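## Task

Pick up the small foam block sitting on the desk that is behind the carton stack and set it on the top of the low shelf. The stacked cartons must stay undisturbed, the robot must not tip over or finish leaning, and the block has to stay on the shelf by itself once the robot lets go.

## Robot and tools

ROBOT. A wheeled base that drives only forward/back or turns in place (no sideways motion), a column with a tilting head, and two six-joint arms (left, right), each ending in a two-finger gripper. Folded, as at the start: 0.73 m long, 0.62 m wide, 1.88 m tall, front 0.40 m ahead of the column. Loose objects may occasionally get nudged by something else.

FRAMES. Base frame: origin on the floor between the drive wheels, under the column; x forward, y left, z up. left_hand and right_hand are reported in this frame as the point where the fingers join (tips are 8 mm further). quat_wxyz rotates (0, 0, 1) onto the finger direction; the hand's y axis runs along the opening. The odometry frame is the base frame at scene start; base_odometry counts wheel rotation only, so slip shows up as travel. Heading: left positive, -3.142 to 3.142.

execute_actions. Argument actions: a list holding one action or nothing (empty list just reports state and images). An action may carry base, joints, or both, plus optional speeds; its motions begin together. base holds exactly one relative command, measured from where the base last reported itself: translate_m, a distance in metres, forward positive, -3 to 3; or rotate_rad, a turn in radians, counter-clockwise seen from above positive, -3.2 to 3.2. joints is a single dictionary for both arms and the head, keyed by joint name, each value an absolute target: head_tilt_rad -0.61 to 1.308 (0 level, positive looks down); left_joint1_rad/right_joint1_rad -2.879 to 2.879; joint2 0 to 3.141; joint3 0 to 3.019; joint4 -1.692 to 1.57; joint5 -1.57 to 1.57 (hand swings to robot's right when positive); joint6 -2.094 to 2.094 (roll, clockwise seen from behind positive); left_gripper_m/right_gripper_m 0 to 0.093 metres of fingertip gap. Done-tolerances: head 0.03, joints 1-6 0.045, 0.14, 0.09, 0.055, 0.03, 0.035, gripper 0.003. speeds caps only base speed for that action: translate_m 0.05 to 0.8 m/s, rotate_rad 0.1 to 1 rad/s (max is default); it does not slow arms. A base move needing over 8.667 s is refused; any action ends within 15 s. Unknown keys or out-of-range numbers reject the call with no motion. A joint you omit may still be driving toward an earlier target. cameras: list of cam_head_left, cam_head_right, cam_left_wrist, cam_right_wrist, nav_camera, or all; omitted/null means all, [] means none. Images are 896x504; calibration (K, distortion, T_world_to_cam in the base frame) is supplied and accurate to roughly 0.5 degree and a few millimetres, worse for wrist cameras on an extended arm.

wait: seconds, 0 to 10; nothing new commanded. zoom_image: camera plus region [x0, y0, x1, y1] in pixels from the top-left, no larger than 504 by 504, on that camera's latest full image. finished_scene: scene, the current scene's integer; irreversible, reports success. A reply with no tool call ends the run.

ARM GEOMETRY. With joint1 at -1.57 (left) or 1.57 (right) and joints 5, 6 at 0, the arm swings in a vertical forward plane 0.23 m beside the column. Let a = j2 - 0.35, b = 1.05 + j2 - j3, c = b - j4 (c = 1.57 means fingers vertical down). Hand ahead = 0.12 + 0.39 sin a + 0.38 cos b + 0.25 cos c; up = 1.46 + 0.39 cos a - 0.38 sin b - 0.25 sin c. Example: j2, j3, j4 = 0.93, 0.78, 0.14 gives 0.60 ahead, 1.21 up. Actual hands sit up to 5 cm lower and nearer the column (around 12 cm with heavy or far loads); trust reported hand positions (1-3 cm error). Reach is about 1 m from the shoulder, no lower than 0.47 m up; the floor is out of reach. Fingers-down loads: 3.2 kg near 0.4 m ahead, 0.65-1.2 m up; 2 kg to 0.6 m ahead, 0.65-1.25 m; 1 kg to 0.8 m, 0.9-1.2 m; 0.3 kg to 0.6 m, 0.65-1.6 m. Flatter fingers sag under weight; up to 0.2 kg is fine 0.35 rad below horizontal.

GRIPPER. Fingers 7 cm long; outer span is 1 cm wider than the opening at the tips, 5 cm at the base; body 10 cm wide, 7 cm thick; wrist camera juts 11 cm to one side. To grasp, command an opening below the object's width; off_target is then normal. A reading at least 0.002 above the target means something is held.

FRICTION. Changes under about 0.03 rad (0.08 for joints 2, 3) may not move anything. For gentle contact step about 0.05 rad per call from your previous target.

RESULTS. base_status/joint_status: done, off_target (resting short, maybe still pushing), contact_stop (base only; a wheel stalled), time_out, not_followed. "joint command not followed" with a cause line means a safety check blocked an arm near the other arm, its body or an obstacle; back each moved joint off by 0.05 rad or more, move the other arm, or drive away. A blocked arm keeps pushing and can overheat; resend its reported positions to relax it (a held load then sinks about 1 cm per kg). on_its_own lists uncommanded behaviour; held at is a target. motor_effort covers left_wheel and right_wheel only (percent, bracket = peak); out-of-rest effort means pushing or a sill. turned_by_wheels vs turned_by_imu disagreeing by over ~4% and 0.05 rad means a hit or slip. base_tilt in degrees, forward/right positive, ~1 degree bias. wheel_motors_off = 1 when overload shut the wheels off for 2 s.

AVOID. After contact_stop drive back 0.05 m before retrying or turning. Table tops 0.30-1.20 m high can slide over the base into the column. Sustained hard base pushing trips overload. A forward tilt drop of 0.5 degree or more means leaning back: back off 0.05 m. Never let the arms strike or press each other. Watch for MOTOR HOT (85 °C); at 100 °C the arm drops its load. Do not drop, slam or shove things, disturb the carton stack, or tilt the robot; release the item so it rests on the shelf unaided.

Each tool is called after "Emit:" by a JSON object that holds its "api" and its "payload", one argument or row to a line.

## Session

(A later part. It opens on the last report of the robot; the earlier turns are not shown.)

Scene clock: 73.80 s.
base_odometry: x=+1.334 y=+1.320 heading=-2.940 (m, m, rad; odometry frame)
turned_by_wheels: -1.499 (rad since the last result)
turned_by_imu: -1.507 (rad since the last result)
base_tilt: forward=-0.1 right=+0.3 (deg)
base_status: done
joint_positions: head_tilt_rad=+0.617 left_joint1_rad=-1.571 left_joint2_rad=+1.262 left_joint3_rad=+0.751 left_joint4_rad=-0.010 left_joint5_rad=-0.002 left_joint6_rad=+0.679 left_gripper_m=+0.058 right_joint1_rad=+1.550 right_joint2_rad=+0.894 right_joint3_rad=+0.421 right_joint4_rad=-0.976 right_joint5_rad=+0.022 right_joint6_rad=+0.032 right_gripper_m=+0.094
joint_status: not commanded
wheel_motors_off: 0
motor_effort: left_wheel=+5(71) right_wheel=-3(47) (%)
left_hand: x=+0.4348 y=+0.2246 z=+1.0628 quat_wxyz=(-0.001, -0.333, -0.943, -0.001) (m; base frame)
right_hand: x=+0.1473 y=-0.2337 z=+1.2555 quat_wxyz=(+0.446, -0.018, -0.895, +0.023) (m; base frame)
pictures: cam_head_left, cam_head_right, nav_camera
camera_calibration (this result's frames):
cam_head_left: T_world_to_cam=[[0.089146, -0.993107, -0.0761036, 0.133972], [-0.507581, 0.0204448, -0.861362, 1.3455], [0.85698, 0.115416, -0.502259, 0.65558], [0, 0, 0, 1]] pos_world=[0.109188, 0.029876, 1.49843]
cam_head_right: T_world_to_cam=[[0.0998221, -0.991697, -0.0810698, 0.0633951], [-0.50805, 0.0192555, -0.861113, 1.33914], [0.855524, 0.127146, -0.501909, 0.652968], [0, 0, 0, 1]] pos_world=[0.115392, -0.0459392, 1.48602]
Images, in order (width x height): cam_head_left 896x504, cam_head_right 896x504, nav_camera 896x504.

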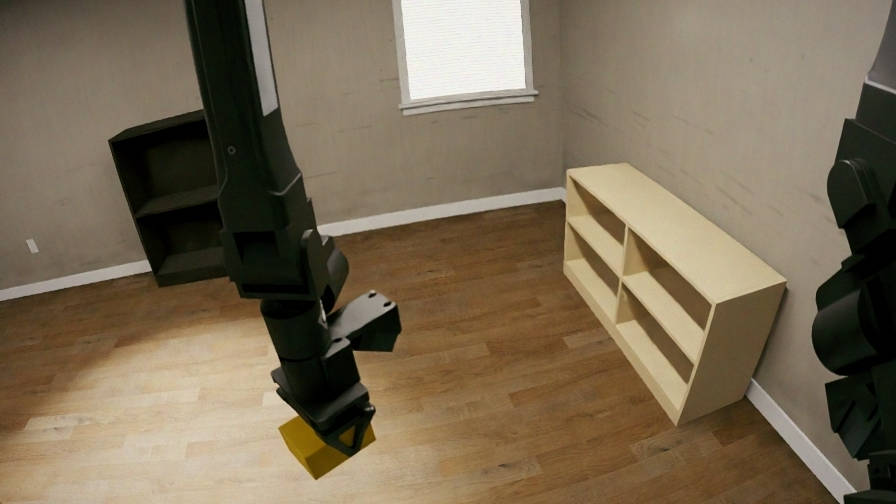

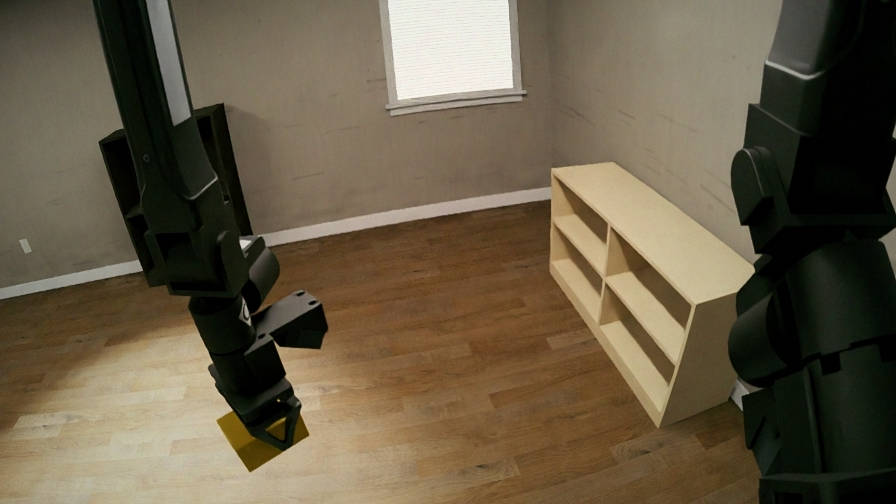

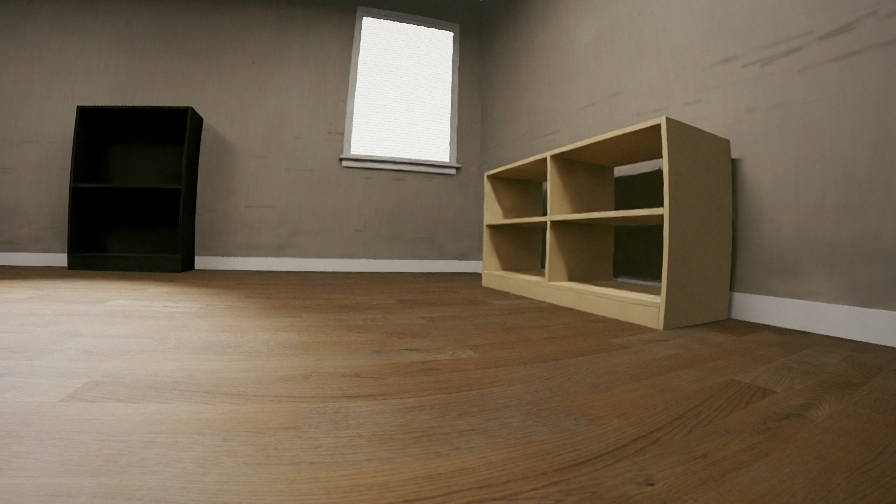

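Emit:
{"api": "execute_actions", "payload": {
  "actions": [
    {"base":{"translate_m":1.35},"joints":{"left_joint6_rad":1.57}}
  ],
  "cameras": []
}}

Emit:
{"api": "execute_actions", "payload": {
  "actions": [
    {"base":{"rotate_rad":-1.27},"joints":{"head_tilt_rad":1.05}}
  ],
  "cameras": ["nav_camera"]
}}

Emit:
{"api": "execute_actions", "payload": {
  "actions": [
    {"base":{"translate_m":0.13},"joints":{"left_joint2_rad":2.0,"left_joint3_rad":1.72,"left_joint4_rad":-0.25}}
  ],
  "cameras": ["cam_head_left","cam_left_wrist","nav_camera"]
}}

Scene clock: 84.57 s.
base_odometry: x=+0.011 y=+1.050 heading=-2.940 (m, m, rad; odometry frame)
turned_by_wheels: -0.001 (rad since the last result)
turned_by_imu: +0.003 (rad since the last result)
base_tilt: forward=-0.2 right=+0.3 (deg)
base_status: done
joint_positions: head_tilt_rad=+0.617 left_joint1_rad=-1.571 left_joint2_rad=+1.262 left_joint3_rad=+0.751 left_joint4_rad=-0.010 left_joint5_rad=-0.002 left_joint6_rad=+1.559 left_gripper_m=+0.058 right_joint1_rad=+1.550 right_joint2_rad=+0.894 right_joint3_rad=+0.423 right_joint4_rad=-0.976 right_joint5_rad=+0.022 right_joint6_rad=+0.032 right_gripper_m=+0.094
joint_status: all done
wheel_motors_off: 0
motor_effort: left_wheel=+0(73) right_wheel=+1(56) (%)
left_hand: x=+0.4348 y=+0.2246 z=+1.0628 quat_wxyz=(-0.001, -0.703, -0.711, -0.002) (m; base frame)
right_hand: x=+0.1481 y=-0.2337 z=+1.2552 quat_wxyz=(+0.445, -0.018, -0.895, +0.023) (m; base frame)
pictures: none
No camera images: the call's "cameras" was empty. Leave "cameras" out to get every camera's image.

Scene clock: 87.33 s.
base_odometry: x=+0.011 y=+1.050 heading=+2.074 (m, m, rad; odometry frame)
turned_by_wheels: -1.269 (rad since the last result)
turned_by_imu: -1.275 (rad since the last result)
base_tilt: forward=-0.1 right=+0.3 (deg)
base_status: done
joint_positions: head_tilt_rad=+1.049 left_joint1_rad=-1.571 left_joint2_rad=+1.262 left_joint3_rad=+0.751 left_joint4_rad=-0.010 left_joint5_rad=-0.002 left_joint6_rad=+1.559 left_gripper_m=+0.058 right_joint1_rad=+1.550 right_joint2_rad=+0.894 right_joint3_rad=+0.423 right_joint4_rad=-0.976 right_joint5_rad=+0.022 right_joint6_rad=+0.032 right_gripper_m=+0.094
joint_status: all done
wheel_motors_off: 0
motor_effort: left_wheel=+5(63) right_wheel=-4(55) (%)
left_hand: x=+0.4348 y=+0.2248 z=+1.0628 quat_wxyz=(-0.001, -0.703, -0.711, -0.002) (m; base frame)
right_hand: x=+0.1481 y=-0.2337 z=+1.2552 quat_wxyz=(+0.445, -0.018, -0.895, +0.023) (m; base frame)
pictures: nav_camera
Images, in order (width x height): nav_camera 896x504.

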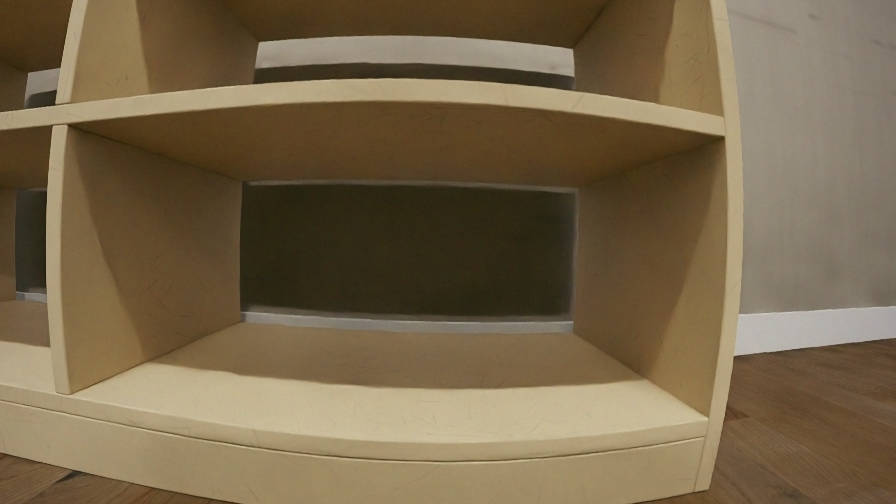

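Scene clock: 88.97 s.
base_odometry: x=-0.051 y=+1.164 heading=+2.072 (m, m, rad; odometry frame)
turned_by_wheels: -0.001 (rad since the last result)
turned_by_imu: -0.001 (rad since the last result)
base_tilt: forward=-0.2 right=+0.3 (deg)
base_status: done
joint_positions: head_tilt_rad=+1.050 left_joint1_rad=-1.570 left_joint2_rad=+1.996 left_joint3_rad=+1.720 left_joint4_rad=-0.237 left_joint5_rad=-0.002 left_joint6_rad=+1.559 left_gripper_m=+0.058 right_joint1_rad=+1.550 right_joint2_rad=+0.894 right_joint3_rad=+0.425 right_joint4_rad=-0.976 right_joint5_rad=+0.022 right_joint6_rad=+0.032 right_gripper_m=+0.094
joint_status: all done
wheel_motors_off: 0
motor_effort: left_wheel=+0(74) right_wheel=+1(54) (%)
left_hand: x=+0.6035 y=+0.2257 z=+0.8095 quat_wxyz=(-0.003, -0.703, -0.711, -0.005) (m; base frame)
right_hand: x=+0.1491 y=-0.2337 z=+1.2549 quat_wxyz=(+0.445, -0.018, -0.895, +0.023) (m; base frame)
pictures: cam_head_left, cam_left_wrist, nav_camera
camera_calibration (this result's frames):
cam_head_left: T_world_to_cam=[[0.048959, -0.993107, -0.106498, 0.182789], [-0.822305, 0.0204448, -0.568679, 0.910506], [0.566937, 0.115416, -0.815636, 1.15268], [0, 0, 0, 1]] pos_world=[0.0862669, 0.029876, 1.47742]
cam_left_wrist: T_world_to_cam=[[-0.999625, -0.0143736, -0.0233235, 0.622555], [-0.0253808, 0.806382, 0.590851, -0.642817], [0.010315, 0.591221, -0.806444, 0.635721], [0, 0, 0, 1]] pos_world=[0.599449, 0.151453, 0.907003]
Images, in order (width x height): cam_head_left 896x504, cam_left_wrist 896x504, nav_camera 896x504.

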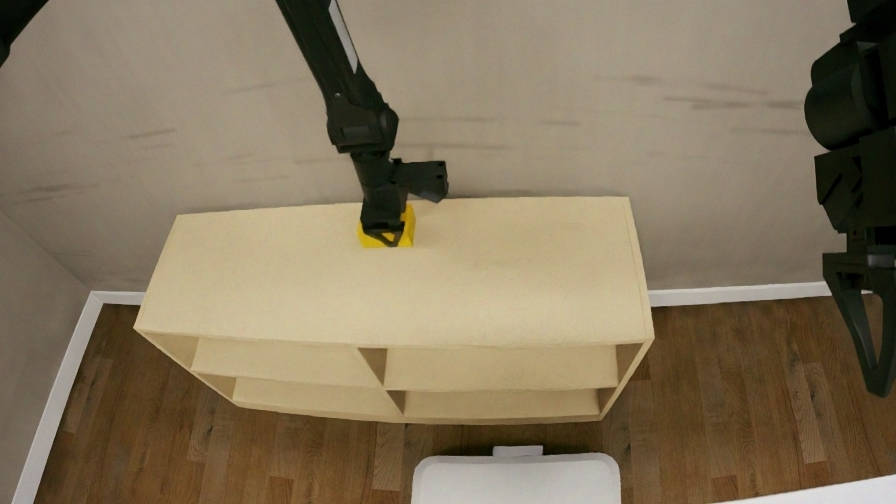

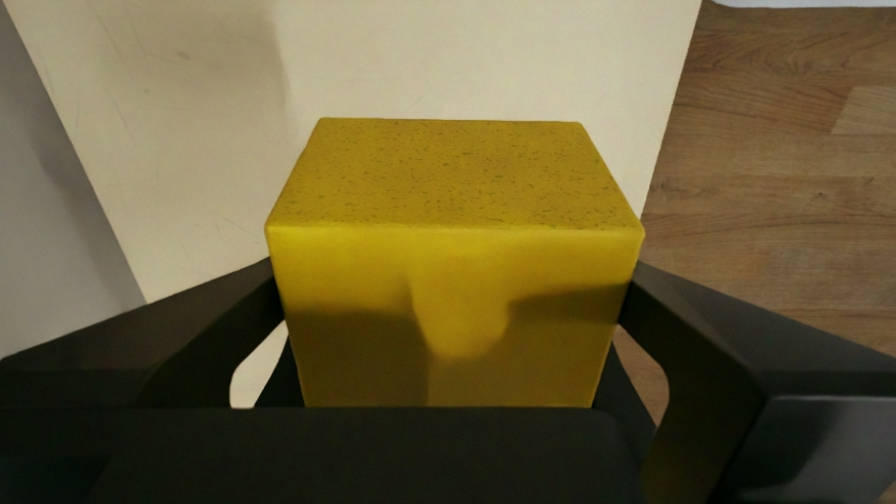

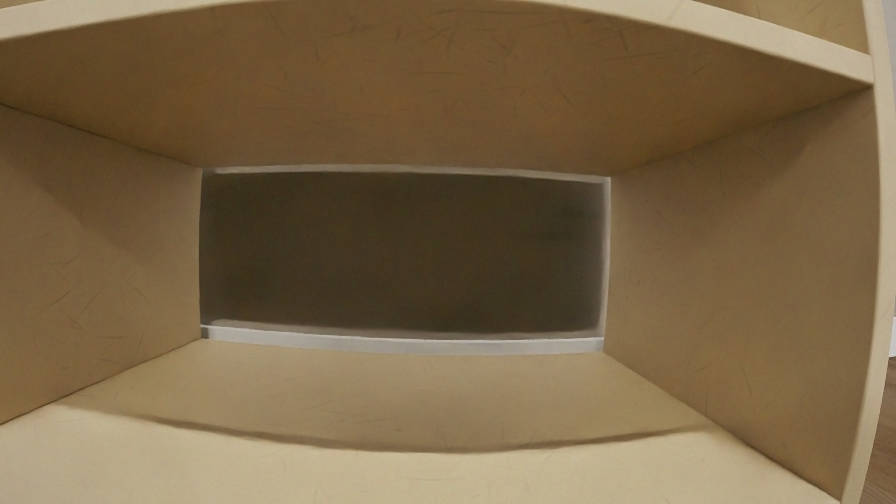

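Emit:
{"api": "execute_actions", "payload": {
  "actions": [
    {"base":{"translate_m":0.03},"joints":{"left_joint2_rad":2.42,"left_joint3_rad":2.28,"left_joint4_rad":-0.34}}
  ],
  "cameras": []
}}

Emit:
{"api": "execute_actions", "payload": {
  "actions": [
    {"joints":{"left_joint2_rad":2.52,"left_joint3_rad":2.36}}
  ],
  "cameras": ["cam_head_left","cam_left_wrist"]
}}

Scene clock: 94.30 s.
base_odometry: x=-0.066 y=+1.190 heading=+2.071 (m, m, rad; odometry frame)
turned_by_wheels: -0.001 (rad since the last result)
turned_by_imu: -0.002 (rad since the last result)
base_tilt: forward=-0.1 right=+0.3 (deg)
base_status: done
joint_positions: head_tilt_rad=+1.051 left_joint1_rad=-1.570 left_joint2_rad=+2.438 left_joint3_rad=+2.264 left_joint4_rad=-0.329 left_joint5_rad=-0.002 left_joint6_rad=+1.559 left_gripper_m=+0.058 right_joint1_rad=+1.550 right_joint2_rad=+0.894 right_joint3_rad=+0.425 right_joint4_rad=-0.976 right_joint5_rad=+0.022 right_joint6_rad=+0.032 right_gripper_m=+0.094
joint_status: all done
wheel_motors_off: 0
motor_effort: left_wheel=-1(51) right_wheel=+2(47) (%)
left_hand: x=+0.5929 y=+0.2258 z=+0.6598 quat_wxyz=(-0.006, -0.703, -0.711, -0.008) (m; base frame)
right_hand: x=+0.1491 y=-0.2337 z=+1.2549 quat_wxyz=(+0.445, -0.018, -0.895, +0.023) (m; base frame)
pictures: none
No camera images: the call's "cameras" was empty. Leave "cameras" out to get every camera's image.

Scene clock: 95.27 s.
base_odometry: x=-0.066 y=+1.190 heading=+2.071 (m, m, rad; odometry frame)
turned_by_wheels: +0.000 (rad since the last result)
turned_by_imu: +0.000 (rad since the last result)
base_tilt: forward=-0.2 right=+0.4 (deg)
base_status: not commanded
joint_positions: head_tilt_rad=+1.051 left_joint1_rad=-1.570 left_joint2_rad=+2.503 left_joint3_rad=+2.351 left_joint4_rad=-0.329 left_joint5_rad=-0.002 left_joint6_rad=+1.559 left_gripper_m=+0.058 right_joint1_rad=+1.550 right_joint2_rad=+0.894 right_joint3_rad=+0.425 right_joint4_rad=-0.976 right_joint5_rad=+0.022 right_joint6_rad=+0.032 right_gripper_m=+0.094
joint_status: all done
wheel_motors_off: 0
motor_effort: left_wheel=-2(2) right_wheel=+2(2) (%)
left_hand: x=+0.5931 y=+0.2258 z=+0.6417 quat_wxyz=(-0.014, -0.703, -0.711, -0.016) (m; base frame)
right_hand: x=+0.1491 y=-0.2337 z=+1.2549 quat_wxyz=(+0.445, -0.018, -0.895, +0.023) (m; base frame)
pictures: cam_head_left, cam_left_wrist
camera_calibration (this result's frames):
cam_head_left: T_world_to_cam=[[0.0489338, -0.993107, -0.106509, 0.182808], [-0.82244, 0.0204448, -0.568485, 0.910214], [0.566744, 0.115416, -0.81577, 1.1529], [0, 0, 0, 1]] pos_world=[0.0862521, 0.029876, 1.47741]
cam_left_wrist: T_world_to_cam=[[-0.998407, -0.014347, -0.0545765, 0.627539], [-0.043827, 0.806374, 0.58978, -0.5324], [0.0355474, 0.591232, -0.805717, 0.484972], [0, 0, 0, 1]] pos_world=[0.585966, 0.151586, 0.738998]
Images, in order (width x height): cam_head_left 896x504, cam_left_wrist 896x504.

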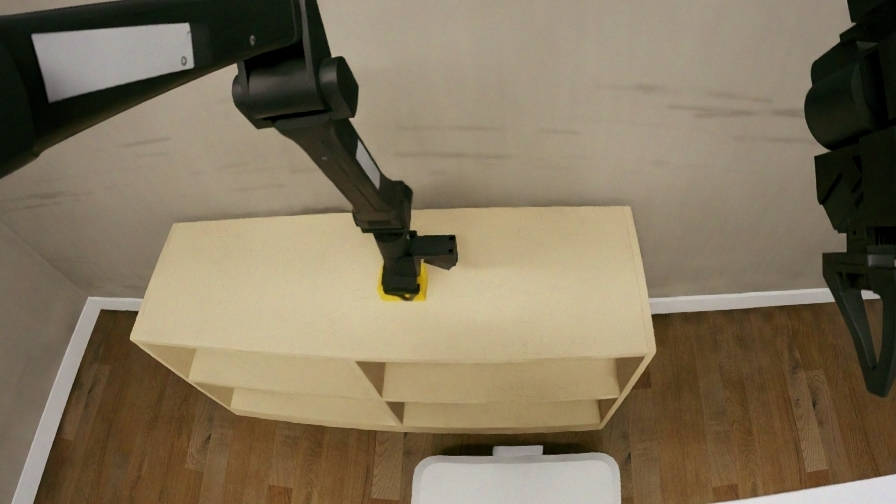

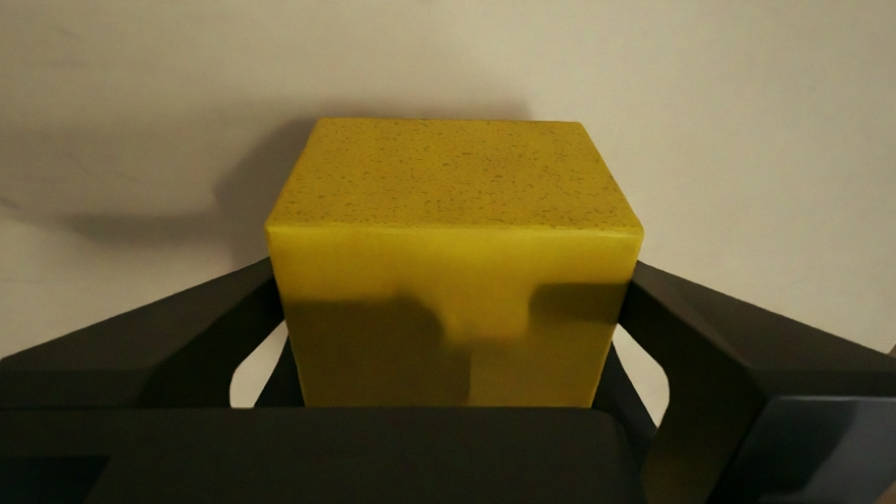

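Emit:
{"api": "execute_actions", "payload": {
  "actions": [
    {"joints":{"left_joint2_rad":2.58,"left_joint3_rad":2.39}}
  ],
  "cameras": ["cam_left_wrist"]
}}

Emit:
{"api": "execute_actions", "payload": {
  "actions": [
    {"joints":{"left_gripper_m":0.093}}
  ],
  "cameras": ["cam_left_wrist"]
}}

Emit:
{"api": "execute_actions", "payload": {
  "actions": [
    {"joints":{"left_joint2_rad":2.15,"left_joint3_rad":1.97}}
  ],
  "cameras": ["cam_head_left"]
}}

Scene clock: 102.77 s.
base_odometry: x=-0.066 y=+1.190 heading=+2.071 (m, m, rad; odometry frame)
turned_by_wheels: +0.000 (rad since the last result)
turned_by_imu: -0.001 (rad since the last result)
base_tilt: forward=-0.2 right=+0.3 (deg)
base_status: not commanded
joint_positions: head_tilt_rad=+1.051 left_joint1_rad=-1.570 left_joint2_rad=+2.547 left_joint3_rad=+2.384 left_joint4_rad=-0.330 left_joint5_rad=-0.003 left_joint6_rad=+1.561 left_gripper_m=+0.058 right_joint1_rad=+1.550 right_joint2_rad=+0.894 right_joint3_rad=+0.425 right_joint4_rad=-0.976 right_joint5_rad=+0.022 right_joint6_rad=+0.032 right_gripper_m=+0.094
joint_status: all done
wheel_motors_off: 0
motor_effort: left_wheel=-2(3) right_wheel=+3(4) (%)
left_hand: x=+0.5766 y=+0.2259 z=+0.6262 quat_wxyz=(-0.009, -0.703, -0.711, -0.012) (m; base frame)
right_hand: x=+0.1491 y=-0.2337 z=+1.2549 quat_wxyz=(+0.445, -0.018, -0.895, +0.023) (m; base frame)
pictures: cam_left_wrist
camera_calibration (this result's frames):
cam_left_wrist: T_world_to_cam=[[-0.999012, -0.0120589, -0.0427694, 0.602709], [-0.0350271, 0.805967, 0.590923, -0.529771], [0.0273448, 0.591838, -0.805593, 0.477479], [0, 0, 0, 1]] pos_world=[0.570501, 0.151655, 0.723485]
Images, in order (width x height): cam_left_wrist 896x504.

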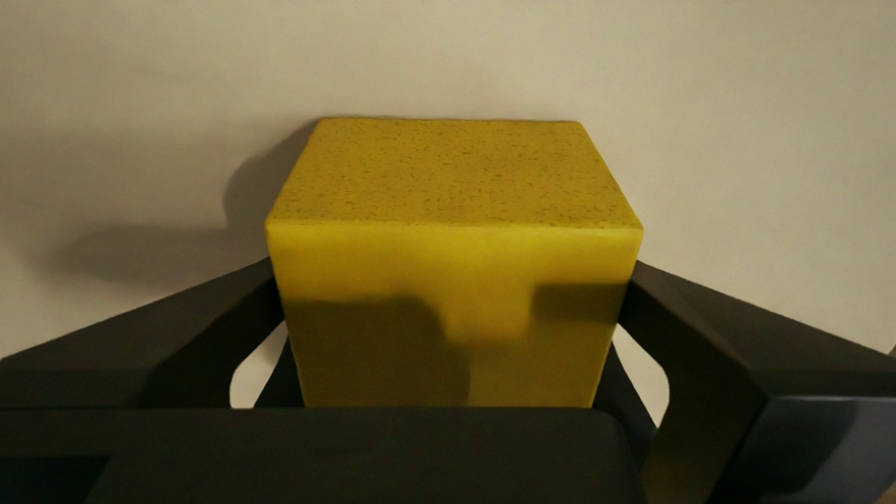

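Scene clock: 103.40 s.
base_odometry: x=-0.066 y=+1.190 heading=+2.071 (m, m, rad; odometry frame)
turned_by_wheels: +0.000 (rad since the last result)
turned_by_imu: +0.000 (rad since the last result)
base_tilt: forward=-0.2 right=+0.4 (deg)
base_status: not commanded
joint_positions: head_tilt_rad=+1.051 left_joint1_rad=-1.570 left_joint2_rad=+2.554 left_joint3_rad=+2.384 left_joint4_rad=-0.330 left_joint5_rad=-0.003 left_joint6_rad=+1.561 left_gripper_m=+0.093 right_joint1_rad=+1.550 right_joint2_rad=+0.894 right_joint3_rad=+0.425 right_joint4_rad=-0.976 right_joint5_rad=+0.022 right_joint6_rad=+0.032 right_gripper_m=+0.094
joint_status: all done
wheel_motors_off: 0
motor_effort: left_wheel=-2(3) right_wheel=+3(3) (%)
left_hand: x=+0.5712 y=+0.2259 z=+0.6233 quat_wxyz=(-0.007, -0.703, -0.711, -0.010) (m; base frame)
right_hand: x=+0.1491 y=-0.2337 z=+1.2549 quat_wxyz=(+0.445, -0.018, -0.895, +0.023) (m; base frame)
pictures: cam_left_wrist
camera_calibration (this result's frames):
cam_left_wrist: T_world_to_cam=[[-0.999268, -0.0120644, -0.0362898, 0.593306], [-0.0311985, 0.805969, 0.591135, -0.530555], [0.0221167, 0.591835, -0.805755, 0.478364], [0, 0, 0, 1]] pos_world=[0.56574, 0.151656, 0.720605]
Images, in order (width x height): cam_left_wrist 896x504.

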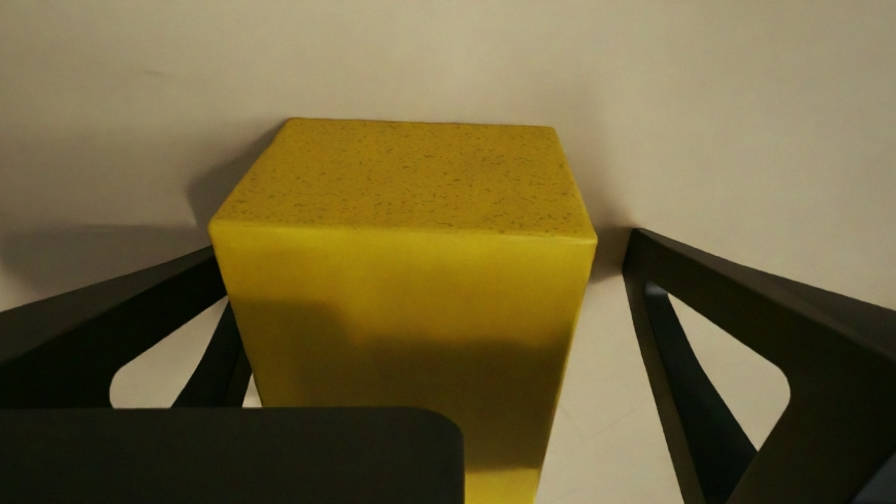

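Scene clock: 104.97 s.
base_odometry: x=-0.066 y=+1.190 heading=+2.071 (m, m, rad; odometry frame)
turned_by_wheels: +0.000 (rad since the last result)
turned_by_imu: +0.000 (rad since the last result)
base_tilt: forward=-0.3 right=+0.2 (deg)
base_status: not commanded
joint_positions: head_tilt_rad=+1.051 left_joint1_rad=-1.570 left_joint2_rad=+2.130 left_joint3_rad=+1.969 left_joint4_rad=-0.332 left_joint5_rad=-0.003 left_joint6_rad=+1.561 left_gripper_m=+0.093 right_joint1_rad=+1.550 right_joint2_rad=+0.894 right_joint3_rad=+0.425 right_joint4_rad=-0.976 right_joint5_rad=+0.022 right_joint6_rad=+0.032 right_gripper_m=+0.094
joint_status: all done
wheel_motors_off: 0
motor_effort: left_wheel=-3(3) right_wheel=+3(3) (%)
left_hand: x=+0.6432 y=+0.2258 z=+0.7721 quat_wxyz=(-0.010, -0.703, -0.711, -0.012) (m; base frame)
right_hand: x=+0.1491 y=-0.2337 z=+1.2549 quat_wxyz=(+0.445, -0.018, -0.895, +0.023) (m; base frame)
pictures: cam_head_left
camera_calibration (this result's frames):
cam_head_left: T_world_to_cam=[[0.0489338, -0.993107, -0.106509, 0.182808], [-0.822439, 0.0204448, -0.568485, 0.910214], [0.566744, 0.115416, -0.81577, 1.1529], [0, 0, 0, 1]] pos_world=[0.0862521, 0.029876, 1.47741]
Images, in order (width x height): cam_head_left 896x504.

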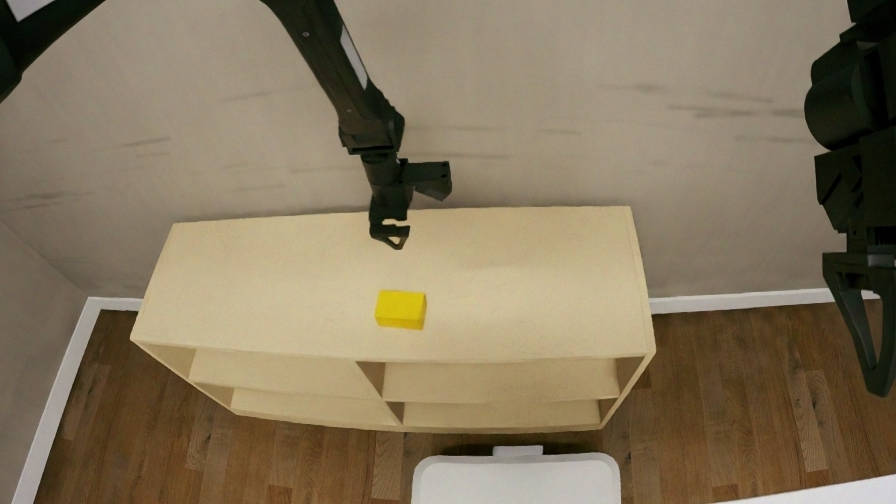

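Emit:
{"api": "finished_scene", "payload": {
  "scene": 2
}}

The scene is finished: the task was done.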